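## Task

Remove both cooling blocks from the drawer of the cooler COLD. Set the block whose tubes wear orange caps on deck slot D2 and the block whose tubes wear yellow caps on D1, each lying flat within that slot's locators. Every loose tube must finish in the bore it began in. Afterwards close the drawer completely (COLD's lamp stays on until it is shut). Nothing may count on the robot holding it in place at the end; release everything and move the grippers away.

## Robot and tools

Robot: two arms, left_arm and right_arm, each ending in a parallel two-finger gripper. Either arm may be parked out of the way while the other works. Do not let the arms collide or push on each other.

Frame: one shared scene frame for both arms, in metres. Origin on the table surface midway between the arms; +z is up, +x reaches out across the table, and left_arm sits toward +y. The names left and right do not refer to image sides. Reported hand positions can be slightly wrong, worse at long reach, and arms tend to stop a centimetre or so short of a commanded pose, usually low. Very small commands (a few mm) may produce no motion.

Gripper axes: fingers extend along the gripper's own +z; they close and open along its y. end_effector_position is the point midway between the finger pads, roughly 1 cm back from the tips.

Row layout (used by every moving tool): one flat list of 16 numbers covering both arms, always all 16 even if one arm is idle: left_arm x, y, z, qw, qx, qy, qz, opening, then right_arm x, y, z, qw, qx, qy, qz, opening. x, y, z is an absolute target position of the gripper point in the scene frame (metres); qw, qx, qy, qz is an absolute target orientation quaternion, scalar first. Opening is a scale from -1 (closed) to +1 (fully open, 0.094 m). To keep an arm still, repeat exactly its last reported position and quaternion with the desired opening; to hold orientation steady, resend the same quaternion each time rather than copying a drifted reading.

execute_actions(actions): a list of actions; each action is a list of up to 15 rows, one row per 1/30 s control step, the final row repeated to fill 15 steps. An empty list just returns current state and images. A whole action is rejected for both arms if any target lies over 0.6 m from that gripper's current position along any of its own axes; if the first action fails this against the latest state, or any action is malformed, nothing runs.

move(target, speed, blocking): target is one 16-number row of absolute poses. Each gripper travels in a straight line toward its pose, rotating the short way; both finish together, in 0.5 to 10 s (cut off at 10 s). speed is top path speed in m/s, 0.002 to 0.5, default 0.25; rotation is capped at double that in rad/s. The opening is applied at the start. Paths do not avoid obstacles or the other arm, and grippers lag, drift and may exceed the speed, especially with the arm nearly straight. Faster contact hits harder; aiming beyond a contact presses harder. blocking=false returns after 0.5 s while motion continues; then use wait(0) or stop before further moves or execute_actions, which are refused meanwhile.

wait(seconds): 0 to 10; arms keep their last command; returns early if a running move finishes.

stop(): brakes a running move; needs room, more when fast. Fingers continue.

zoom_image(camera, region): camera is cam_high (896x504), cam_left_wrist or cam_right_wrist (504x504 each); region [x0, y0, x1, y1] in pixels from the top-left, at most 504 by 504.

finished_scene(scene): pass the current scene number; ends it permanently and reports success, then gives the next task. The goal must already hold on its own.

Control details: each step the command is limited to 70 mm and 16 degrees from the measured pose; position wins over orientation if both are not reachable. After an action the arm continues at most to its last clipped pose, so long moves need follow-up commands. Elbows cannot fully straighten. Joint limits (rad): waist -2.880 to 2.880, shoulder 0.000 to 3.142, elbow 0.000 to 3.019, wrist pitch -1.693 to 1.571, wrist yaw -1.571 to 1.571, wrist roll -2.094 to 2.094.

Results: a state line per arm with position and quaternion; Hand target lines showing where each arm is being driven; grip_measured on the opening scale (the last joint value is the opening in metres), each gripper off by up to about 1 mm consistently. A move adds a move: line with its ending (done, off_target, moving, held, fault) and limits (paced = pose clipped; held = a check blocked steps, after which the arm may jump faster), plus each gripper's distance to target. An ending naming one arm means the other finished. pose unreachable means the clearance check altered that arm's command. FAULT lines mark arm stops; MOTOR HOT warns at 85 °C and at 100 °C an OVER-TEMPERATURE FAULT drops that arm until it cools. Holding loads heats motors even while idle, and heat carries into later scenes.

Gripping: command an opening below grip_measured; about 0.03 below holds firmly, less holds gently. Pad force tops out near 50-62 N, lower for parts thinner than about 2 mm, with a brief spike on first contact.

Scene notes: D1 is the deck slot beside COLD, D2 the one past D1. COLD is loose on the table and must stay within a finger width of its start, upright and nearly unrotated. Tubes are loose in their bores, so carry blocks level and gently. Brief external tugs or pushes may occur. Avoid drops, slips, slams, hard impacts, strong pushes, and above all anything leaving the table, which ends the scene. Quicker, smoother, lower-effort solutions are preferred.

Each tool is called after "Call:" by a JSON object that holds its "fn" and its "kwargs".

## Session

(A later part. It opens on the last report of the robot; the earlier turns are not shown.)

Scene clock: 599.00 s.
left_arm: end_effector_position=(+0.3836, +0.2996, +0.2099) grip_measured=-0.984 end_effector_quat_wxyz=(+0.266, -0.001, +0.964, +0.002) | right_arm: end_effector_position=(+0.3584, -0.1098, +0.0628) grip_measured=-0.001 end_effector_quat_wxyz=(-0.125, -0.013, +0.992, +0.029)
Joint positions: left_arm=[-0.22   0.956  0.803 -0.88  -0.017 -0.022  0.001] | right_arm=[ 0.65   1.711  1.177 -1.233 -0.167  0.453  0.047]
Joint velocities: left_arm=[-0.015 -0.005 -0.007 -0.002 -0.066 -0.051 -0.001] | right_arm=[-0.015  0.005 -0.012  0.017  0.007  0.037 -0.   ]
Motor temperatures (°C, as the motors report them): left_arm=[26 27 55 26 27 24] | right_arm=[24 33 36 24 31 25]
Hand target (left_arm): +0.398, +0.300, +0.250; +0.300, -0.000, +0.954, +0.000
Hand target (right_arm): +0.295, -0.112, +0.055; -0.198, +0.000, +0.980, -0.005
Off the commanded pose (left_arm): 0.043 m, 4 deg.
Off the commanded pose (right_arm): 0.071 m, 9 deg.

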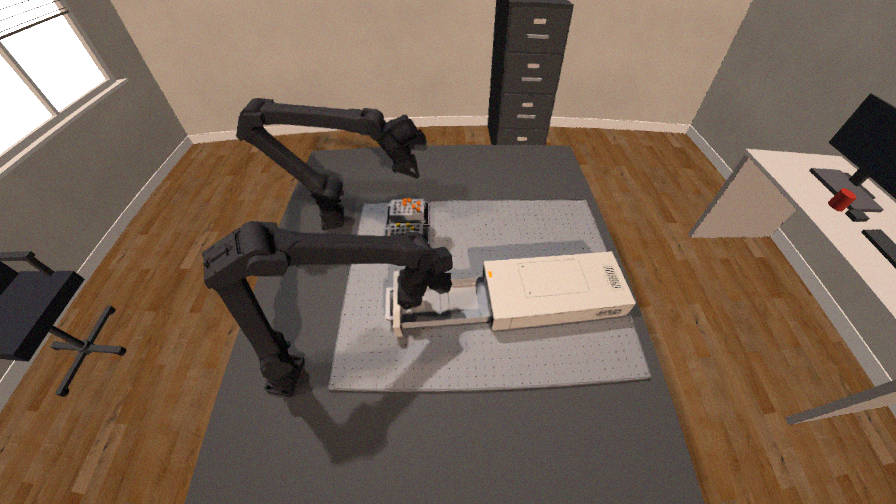

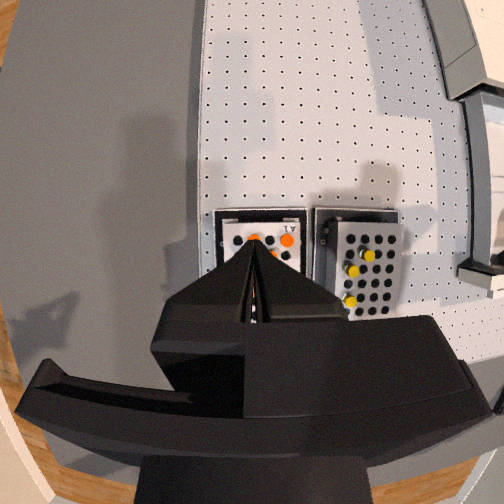

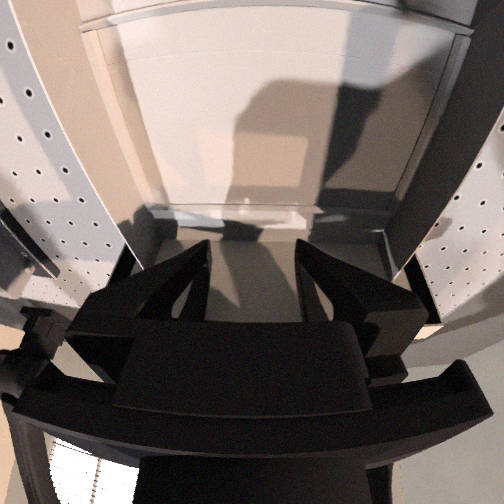

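Moved about 3 mm. Repeat.

Call:
{"fn": "execute_actions", "kwargs": {"actions": [[[0.4,0.3,0.25,0.3,0,0.954,0,-1,0.375,-0.11,0.03,-0.2,0,0.98,0,0]],[[0.4,0.3,0.25,0.3,0,0.954,0,-1,0.375,-0.11,0.025,-0.2,0,0.98,0,0]],[[0.4,0.3,0.25,0.3,0,0.954,0,-1,0.32,-0.11,0.03,-0.2,0,0.98,0,0]],[[0.4,0.3,0.25,0.3,0,0.954,0,-1,0.28,-0.1,0.05,-0.24,0,0.97,0,0]],[[0.4,0.3,0.25,0.3,0,0.954,0,-1,0.28,-0.1,0.05,-0.24,0,0.97,0,0]]]}}

Call:
{"fn": "zoom_image", "kwargs": {"camera": "cam_high", "region": [360,230,640,360]}}

Scene clock: 607.30 s.
left_arm: end_effector_position=(+0.3836, +0.2996, +0.2099) grip_measured=-0.984 end_effector_quat_wxyz=(+0.266, -0.001, +0.964, +0.002) | right_arm: end_effector_position=(+0.3539, -0.1047, +0.0513) grip_measured=-0.001 end_effector_quat_wxyz=(-0.160, -0.010, +0.987, +0.031)
Joint positions: left_arm=[-0.22   0.956  0.803 -0.88  -0.017 -0.022  0.001] | right_arm=[ 0.652  1.762  1.199 -1.266 -0.202  0.45   0.047]
Joint velocities: left_arm=[-0.015 -0.005  0.012  0.007 -0.022  0.051 -0.001] | right_arm=[-0.015 -0.005 -0.002  0.007 -0.051 -0.037 -0.001]
Motor temperatures (°C, as the motors report them): left_arm=[26 27 56 26 27 24] | right_arm=[24 33 35 24 31 25]
Hand target (left_arm): +0.398, +0.300, +0.250; +0.300, -0.000, +0.954, +0.000
Hand target (right_arm): +0.288, -0.103, +0.049; -0.237, +0.001, +0.971, -0.006
Off the commanded pose (left_arm): 0.043 m, 4 deg.
Off the commanded pose (right_arm): 0.074 m, 10 deg.

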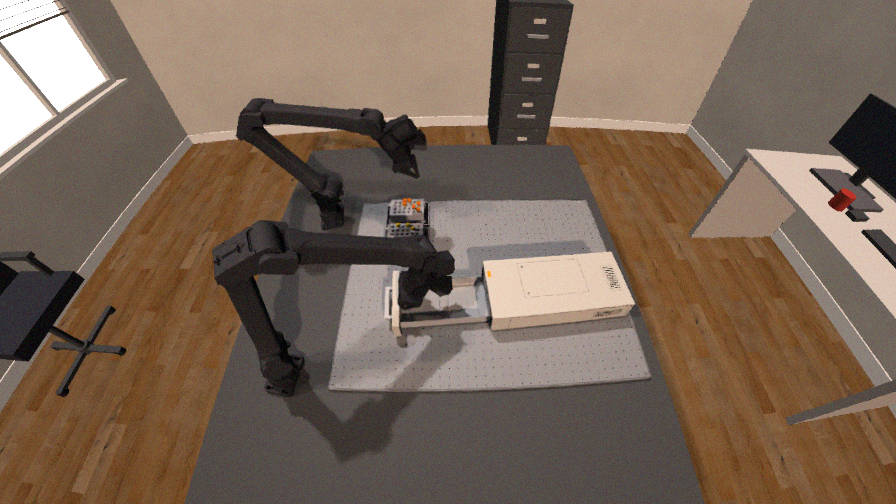

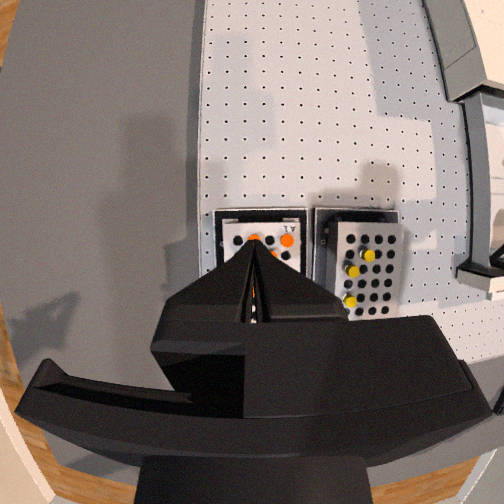

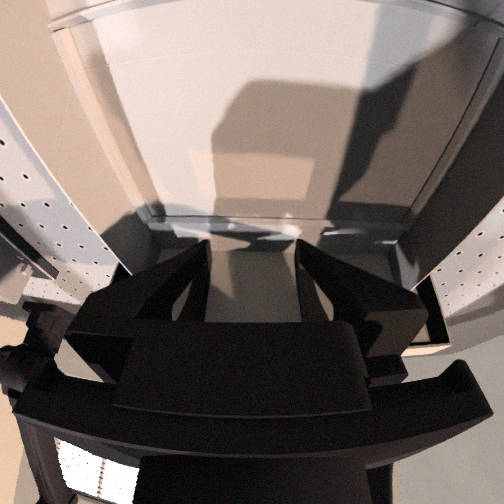

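Region (360, 230, 640, 360) of cam_high's 896x504 image, scaled by 1.800, with more detail than that image has; it fills the top 234 rows of this view, and the rest is white.

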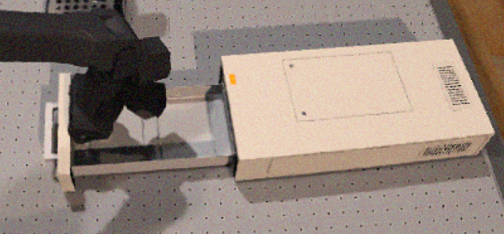

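Once more with +y bias.

Call:
{"fn": "execute_actions", "kwargs": {"actions": [[[0.4,0.3,0.25,0.3,0,0.954,0,-1,0.37,-0.09,0.03,-0.2,0,0.98,0,0]],[[0.4,0.3,0.25,0.3,0,0.954,0,-1,0.37,-0.085,0.025,-0.2,0,0.98,0,0]],[[0.4,0.3,0.25,0.3,0,0.954,0,-1,0.31,-0.08,0.03,-0.2,0,0.98,0,0]],[[0.4,0.3,0.25,0.3,0,0.954,0,-1,0.272,-0.07,0.052,-0.25,0,0.968,0,0]],[[0.4,0.3,0.25,0.3,0,0.954,0,-1,0.272,-0.07,0.052,-0.25,0,0.968,0,0]]]}}

Call:
{"fn": "zoom_image", "kwargs": {"camera": "cam_high", "region": [360,230,640,360]}}

Scene clock: 616.23 s.
left_arm: end_effector_position=(+0.3836, +0.2996, +0.2099) grip_measured=-0.984 end_effector_quat_wxyz=(+0.266, -0.001, +0.964, +0.002) | right_arm: end_effector_position=(+0.3449, -0.0775, +0.0534) grip_measured=-0.001 end_effector_quat_wxyz=(-0.168, -0.012, +0.985, +0.035)
Joint positions: left_arm=[-0.22   0.956  0.803 -0.88  -0.017 -0.022  0.001] | right_arm=[ 0.706  1.778  1.225 -1.276 -0.231  0.496  0.047]
Joint velocities: left_arm=[-0.015  0.015 -0.002 -0.002 -0.022  0.051 -0.001] | right_arm=[-0.005 -0.005 -0.012 -0.007 -0.095  0.007 -0.001]
Motor temperatures (°C, as the motors report them): left_arm=[26 27 57 26 27 24] | right_arm=[24 34 34 24 33 25]
Hand target (left_arm): +0.398, +0.300, +0.250; +0.300, -0.000, +0.954, +0.000
Hand target (right_arm): +0.279, -0.073, +0.052; -0.246, +0.001, +0.969, -0.006
Off the commanded pose (left_arm): 0.043 m, 4 deg.
Off the commanded pose (right_arm): 0.073 m, 10 deg.

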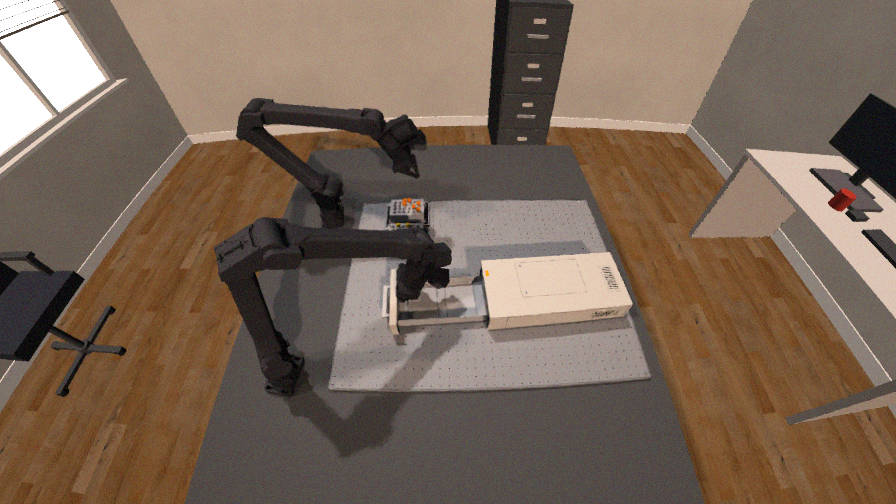

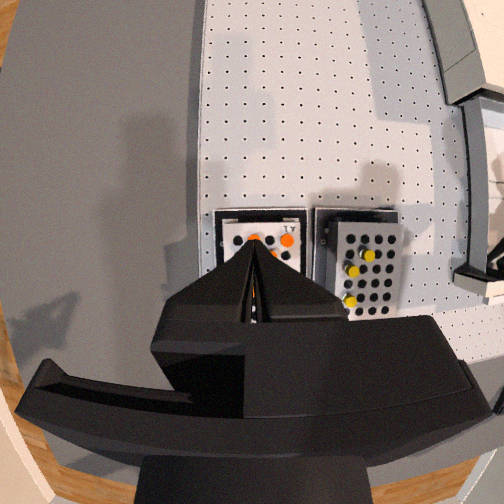

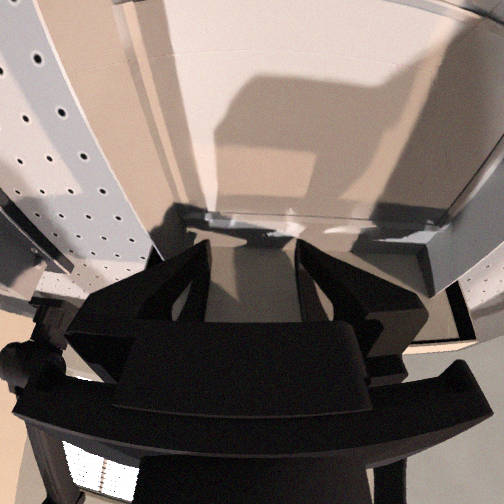

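Region (360, 230, 640, 360) of cam_high's 896x504 image, scaled by 1.800, with more detail than that image has; it fills the top 234 rows of this view, and the rest is white.

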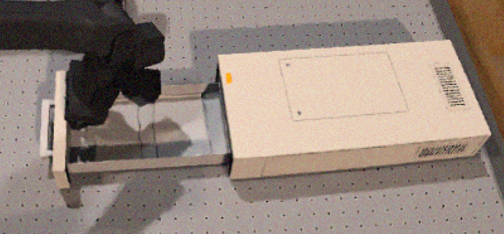

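Close enough. Shut the drawer.

Call:
{"fn": "move", "kwargs": {"target": [0.4,0.3,0.25,0.3,0,0.954,0,-1,0.38,-0.11,0.15,-0.1,0,0.995,0,-0.2], "speed": 0.1}}

Call:
{"fn": "move", "kwargs": {"target": [0.4,0.3,0.25,0.3,0,0.954,0,-1,0.21,-0.115,0.15,0.17,0,0.985,0,-0.2]}}

Call:
{"fn": "move", "kwargs": {"target": [0.4,0.3,0.25,0.3,0,0.954,0,-1,0.22,-0.115,0.04,0.17,0,0.985,0,-0.2], "speed": 0.15}}

Call:
{"fn": "move", "kwargs": {"target": [0.4,0.3,0.25,0.3,0,0.954,0,-1,0.57,-0.105,0.04,0.17,0,0.985,0,-0.2], "speed": 0.06}}

Call:
{"fn": "move", "kwargs": {"target": [0.4,0.3,0.25,0.3,0,0.954,0,-1,0.3,-0.3,0.15,0.17,0,0.985,0,-0.2]}}

Call:
{"fn": "zoom_image", "kwargs": {"camera": "cam_high", "region": [360,180,640,360]}}

Scene clock: 629.50 s.
left_arm: end_effector_position=(+0.3836, +0.2996, +0.2099) grip_measured=-0.984 end_effector_quat_wxyz=(+0.266, -0.001, +0.964, +0.002) | right_arm: end_effector_position=(+0.3640, -0.1136, +0.1305) grip_measured=-0.199 end_effector_quat_wxyz=(-0.119, -0.002, +0.993, -0.009)
Joint positions: left_arm=[-0.22   0.956  0.803 -0.88  -0.017 -0.022  0.001] | right_arm=[ 0.663  1.654  1.3   -1.434 -0.098  0.493  0.038]
Joint velocities: left_arm=[-0.005 -0.005  0.002 -0.017  0.037  0.037  0.   ] | right_arm=[-0.005  0.005  0.002  0.007  0.037  0.007  0.   ]
Motor temperatures (°C, as the motors report them): left_arm=[26 27 57 26 27 24] | right_arm=[24 34 34 25 35 25]
Hand target (left_arm): +0.398, +0.300, +0.250; +0.300, -0.000, +0.954, +0.000
Hand target (right_arm): +0.377, -0.112, +0.151; -0.099, -0.000, +0.995, +0.001
Off the commanded pose (left_arm): 0.043 m, 4 deg.
Off the commanded pose (right_arm): 0.025 m, 2 deg.
move: off_target (left_arm, right_arm)

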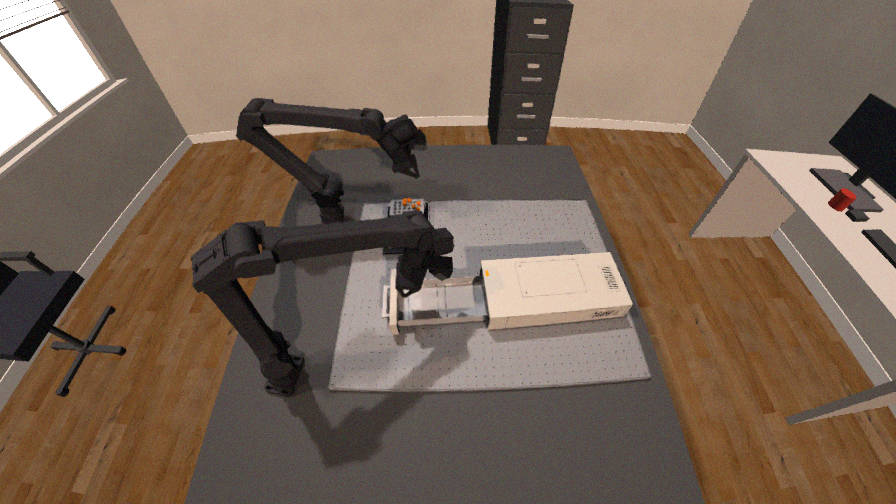

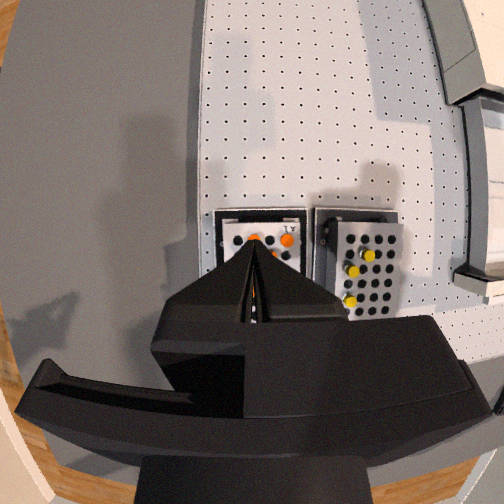

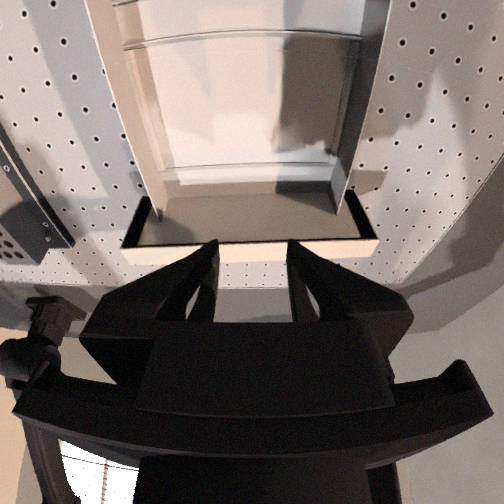

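Scene clock: 631.23 s.
left_arm: end_effector_position=(+0.3836, +0.2996, +0.2099) grip_measured=-0.984 end_effector_quat_wxyz=(+0.266, -0.001, +0.964, +0.002) | right_arm: end_effector_position=(+0.2071, -0.1165, +0.1482) grip_measured=-0.199 end_effector_quat_wxyz=(+0.160, -0.006, +0.987, -0.001)
Joint positions: left_arm=[-0.22   0.956  0.803 -0.88  -0.017 -0.022  0.001] | right_arm=[ 1.117  1.035  0.751 -1.099  0.263  0.925  0.038]
Joint velocities: left_arm=[ 0.005 -0.005 -0.002  0.012 -0.007 -0.037  0.   ] | right_arm=[-0.005 -0.005 -0.002 -0.017  0.037  0.051 -0.   ]
Motor temperatures (°C, as the motors report them): left_arm=[26 27 57 26 27 24] | right_arm=[24 34 34 25 34 25]
Hand target (left_arm): +0.398, +0.300, +0.250; +0.300, -0.000, +0.954, +0.000
Hand target (right_arm): +0.208, -0.113, +0.149; +0.166, +0.000, +0.986, +0.007
Off the commanded pose (left_arm): 0.043 m, 4 deg.
Off the commanded pose (right_arm): 0.004 m, 1 deg.
move: off_target (left_arm)

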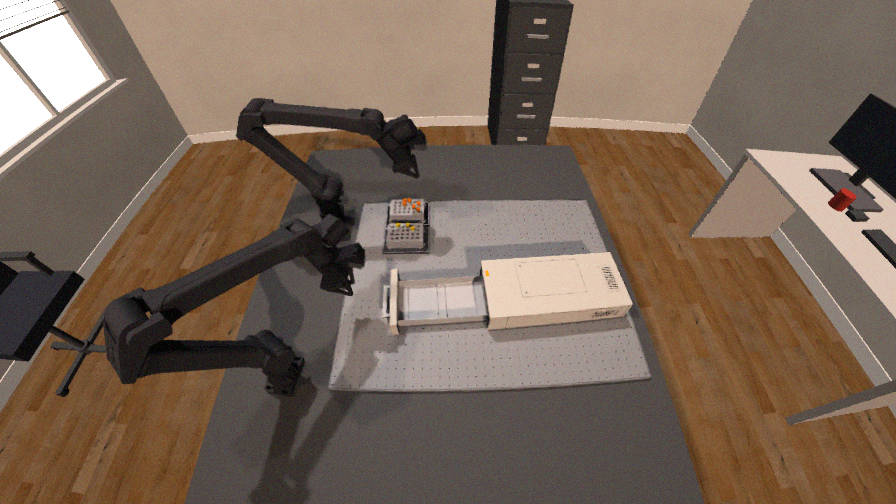

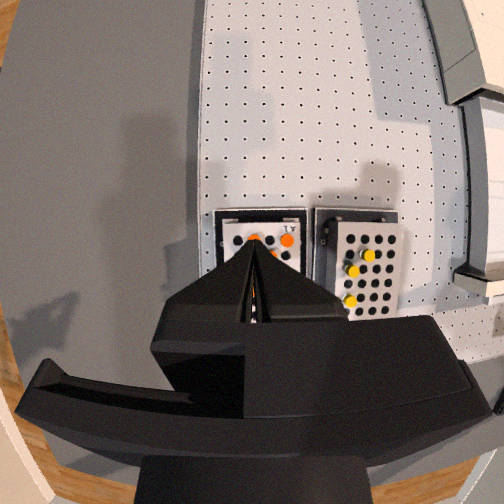

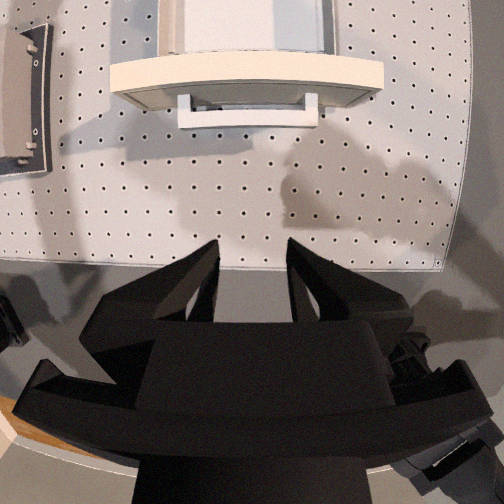

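Scene clock: 632.37 s.
left_arm: end_effector_position=(+0.3836, +0.2996, +0.2099) grip_measured=-0.984 end_effector_quat_wxyz=(+0.266, -0.001, +0.964, +0.002) | right_arm: end_effector_position=(+0.2165, -0.1128, +0.0394) grip_measured=-0.199 end_effector_quat_wxyz=(+0.165, -0.002, +0.986, -0.002)
Joint positions: left_arm=[-0.22   0.956  0.803 -0.88  -0.017 -0.022  0.001] | right_arm=[ 1.103  1.234  0.568 -0.709  0.271  0.918  0.038]
Joint velocities: left_arm=[ 0.005 -0.005 -0.002 -0.017  0.095 -0.095 -0.   ] | right_arm=[-0.015 -0.005 -0.012 -0.012  0.007 -0.007  0.   ]
Motor temperatures (°C, as the motors report them): left_arm=[26 27 57 26 27 24] | right_arm=[24 34 35 25 34 25]
Hand target (left_arm): +0.398, +0.300, +0.250; +0.300, -0.000, +0.954, +0.000
Hand target (right_arm): +0.222, -0.112, +0.039; +0.170, -0.000, +0.985, +0.000
Off the commanded pose (left_arm): 0.043 m, 4 deg.
Off the commanded pose (right_arm): 0.004 m, 1 deg.
move: off_target (left_arm)

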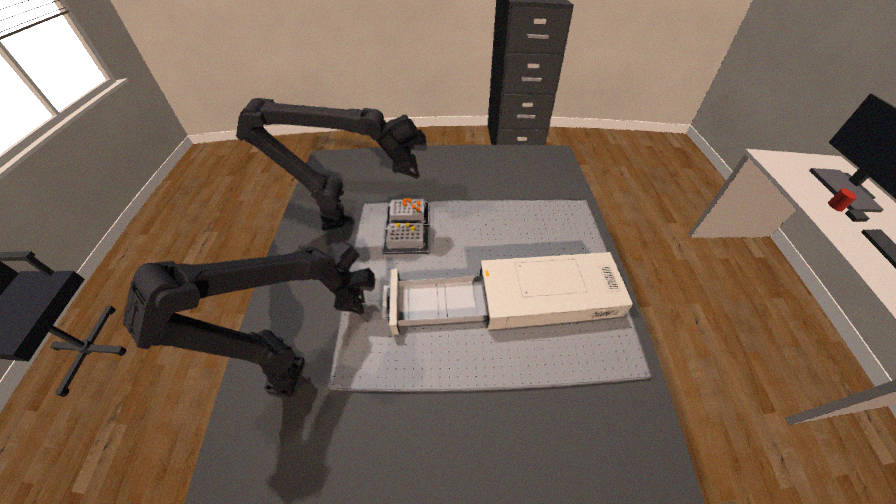

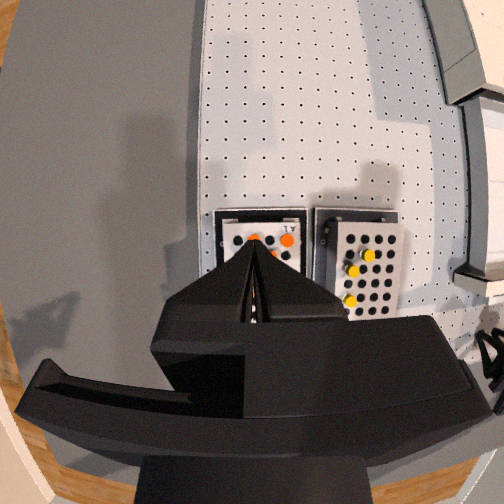

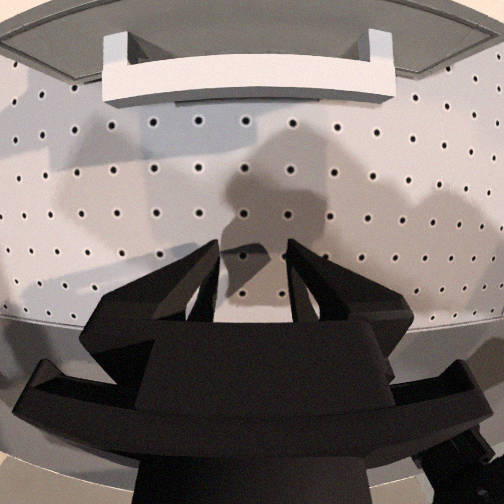

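Scene clock: 638.50 s.
left_arm: end_effector_position=(+0.3836, +0.2996, +0.2099) grip_measured=-0.984 end_effector_quat_wxyz=(+0.266, -0.001, +0.964, +0.002) | right_arm: end_effector_position=(+0.5445, -0.1112, +0.0414) grip_measured=-0.199 end_effector_quat_wxyz=(+0.163, -0.010, +0.987, -0.005)
Joint positions: left_arm=[-0.22   0.956  0.803 -0.88  -0.017 -0.022  0.001] | right_arm=[ 0.587  1.853  1.301 -0.724  0.142  0.392  0.038]
Joint velocities: left_arm=[-0.005 -0.024 -0.012 -0.002 -0.007 -0.007 -0.002] | right_arm=[-0.005 -0.005 -0.002  0.002  0.051  0.007 -0.   ]
Motor temperatures (°C, as the motors report them): left_arm=[26 27 56 26 27 24] | right_arm=[24 33 36 24 33 25]
Hand target (left_arm): +0.398, +0.300, +0.250; +0.300, -0.000, +0.954, +0.000
Hand target (right_arm): +0.570, -0.113, +0.045; +0.174, -0.001, +0.985, -0.003
Off the commanded pose (left_arm): 0.043 m, 4 deg.
Off the commanded pose (right_arm): 0.026 m, 2 deg.
move: off_target (left_arm, right_arm)

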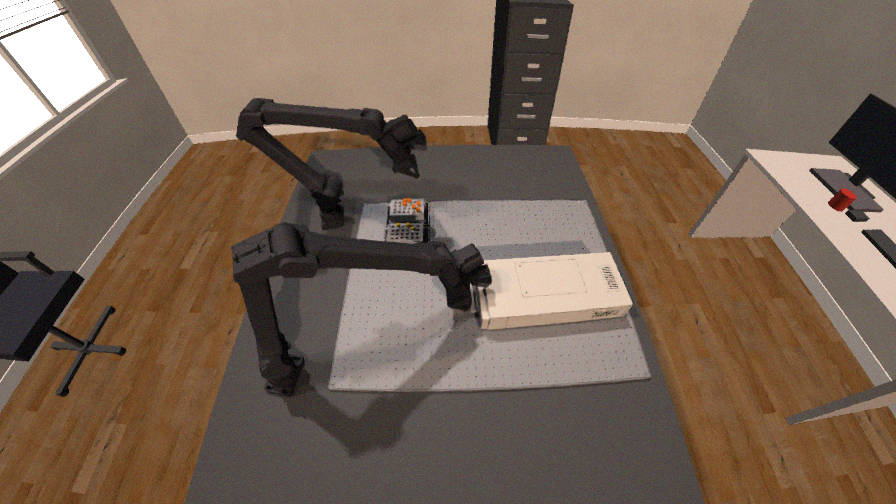

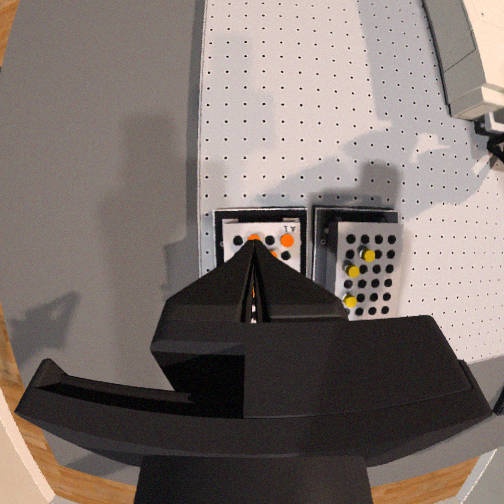

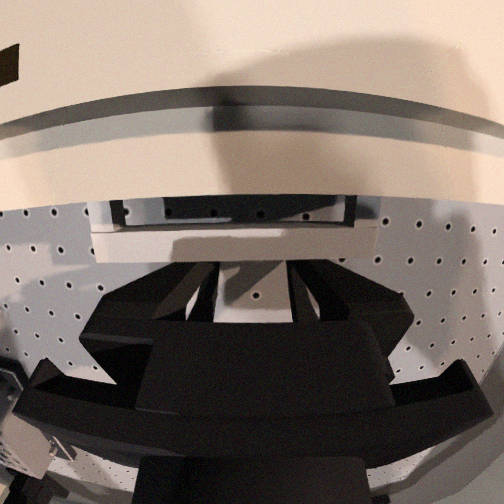

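Scene clock: 640.37 s.
left_arm: end_effector_position=(+0.3836, +0.2996, +0.2099) grip_measured=-0.984 end_effector_quat_wxyz=(+0.266, -0.001, +0.964, +0.002) | right_arm: end_effector_position=(+0.2986, -0.2965, +0.1515) grip_measured=-0.199 end_effector_quat_wxyz=(+0.183, +0.003, +0.983, +0.000)
Joint positions: left_arm=[-0.22   0.956  0.803 -0.88  -0.017 -0.022  0.001] | right_arm=[ 0.32   0.911  0.672 -0.97   0.059  0.16   0.038]
Joint velocities: left_arm=[-0.005 -0.034  0.007  0.037 -0.022 -0.066 -0.001] | right_arm=[-0.005  0.015 -0.002 -0.007 -0.037 -0.022 -0.001]
Motor temperatures (°C, as the motors report them): left_arm=[26 27 56 26 27 24] | right_arm=[24 33 37 24 32 25]
Hand target (left_arm): +0.398, +0.300, +0.250; +0.300, -0.000, +0.954, +0.000
Hand target (right_arm): +0.295, -0.299, +0.148; +0.171, -0.000, +0.985, -0.002
Off the commanded pose (left_arm): 0.043 m, 4 deg.
Off the commanded pose (right_arm): 0.004 m, 1 deg.
move: off_target (left_arm)

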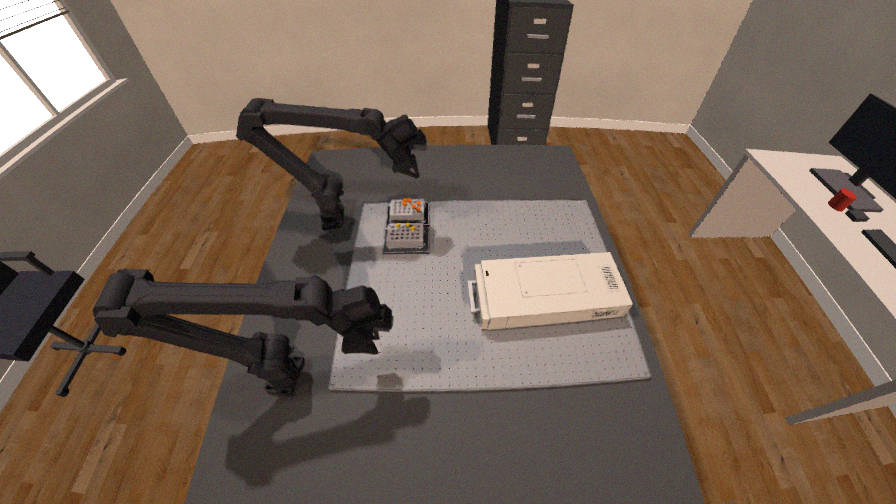

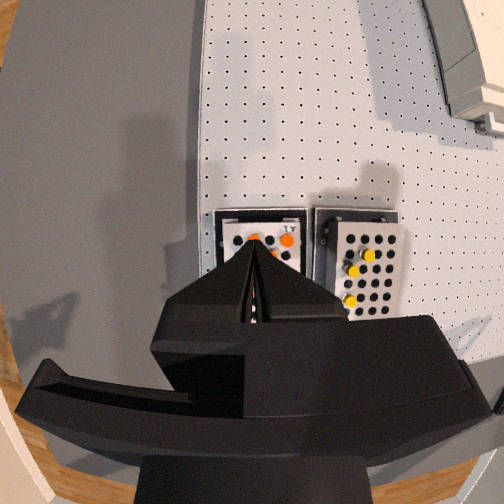

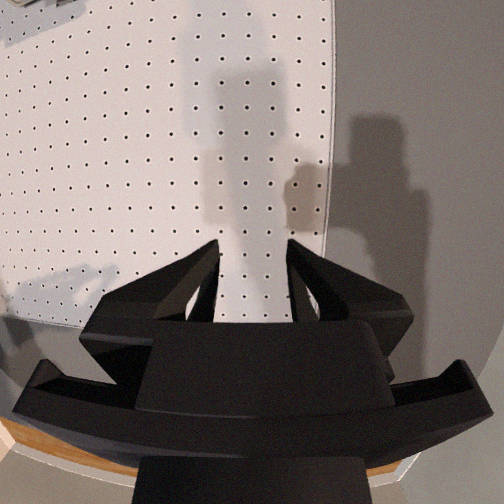

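Region (360, 180, 640, 360) of cam_high's 896x504 image, scaled by 1.800, with more detail than that image has; it fills the top 324 rows of this view, and the rest is white.

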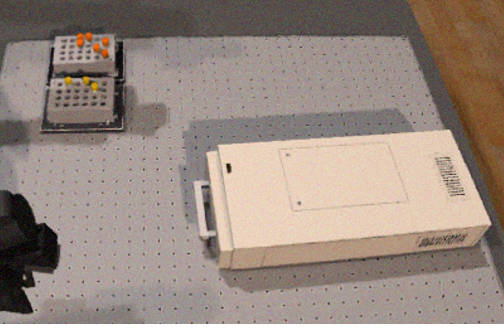

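Call:
{"fn": "finished_scene", "kwargs": {"scene": 1}}

The scene is finished: the task was done.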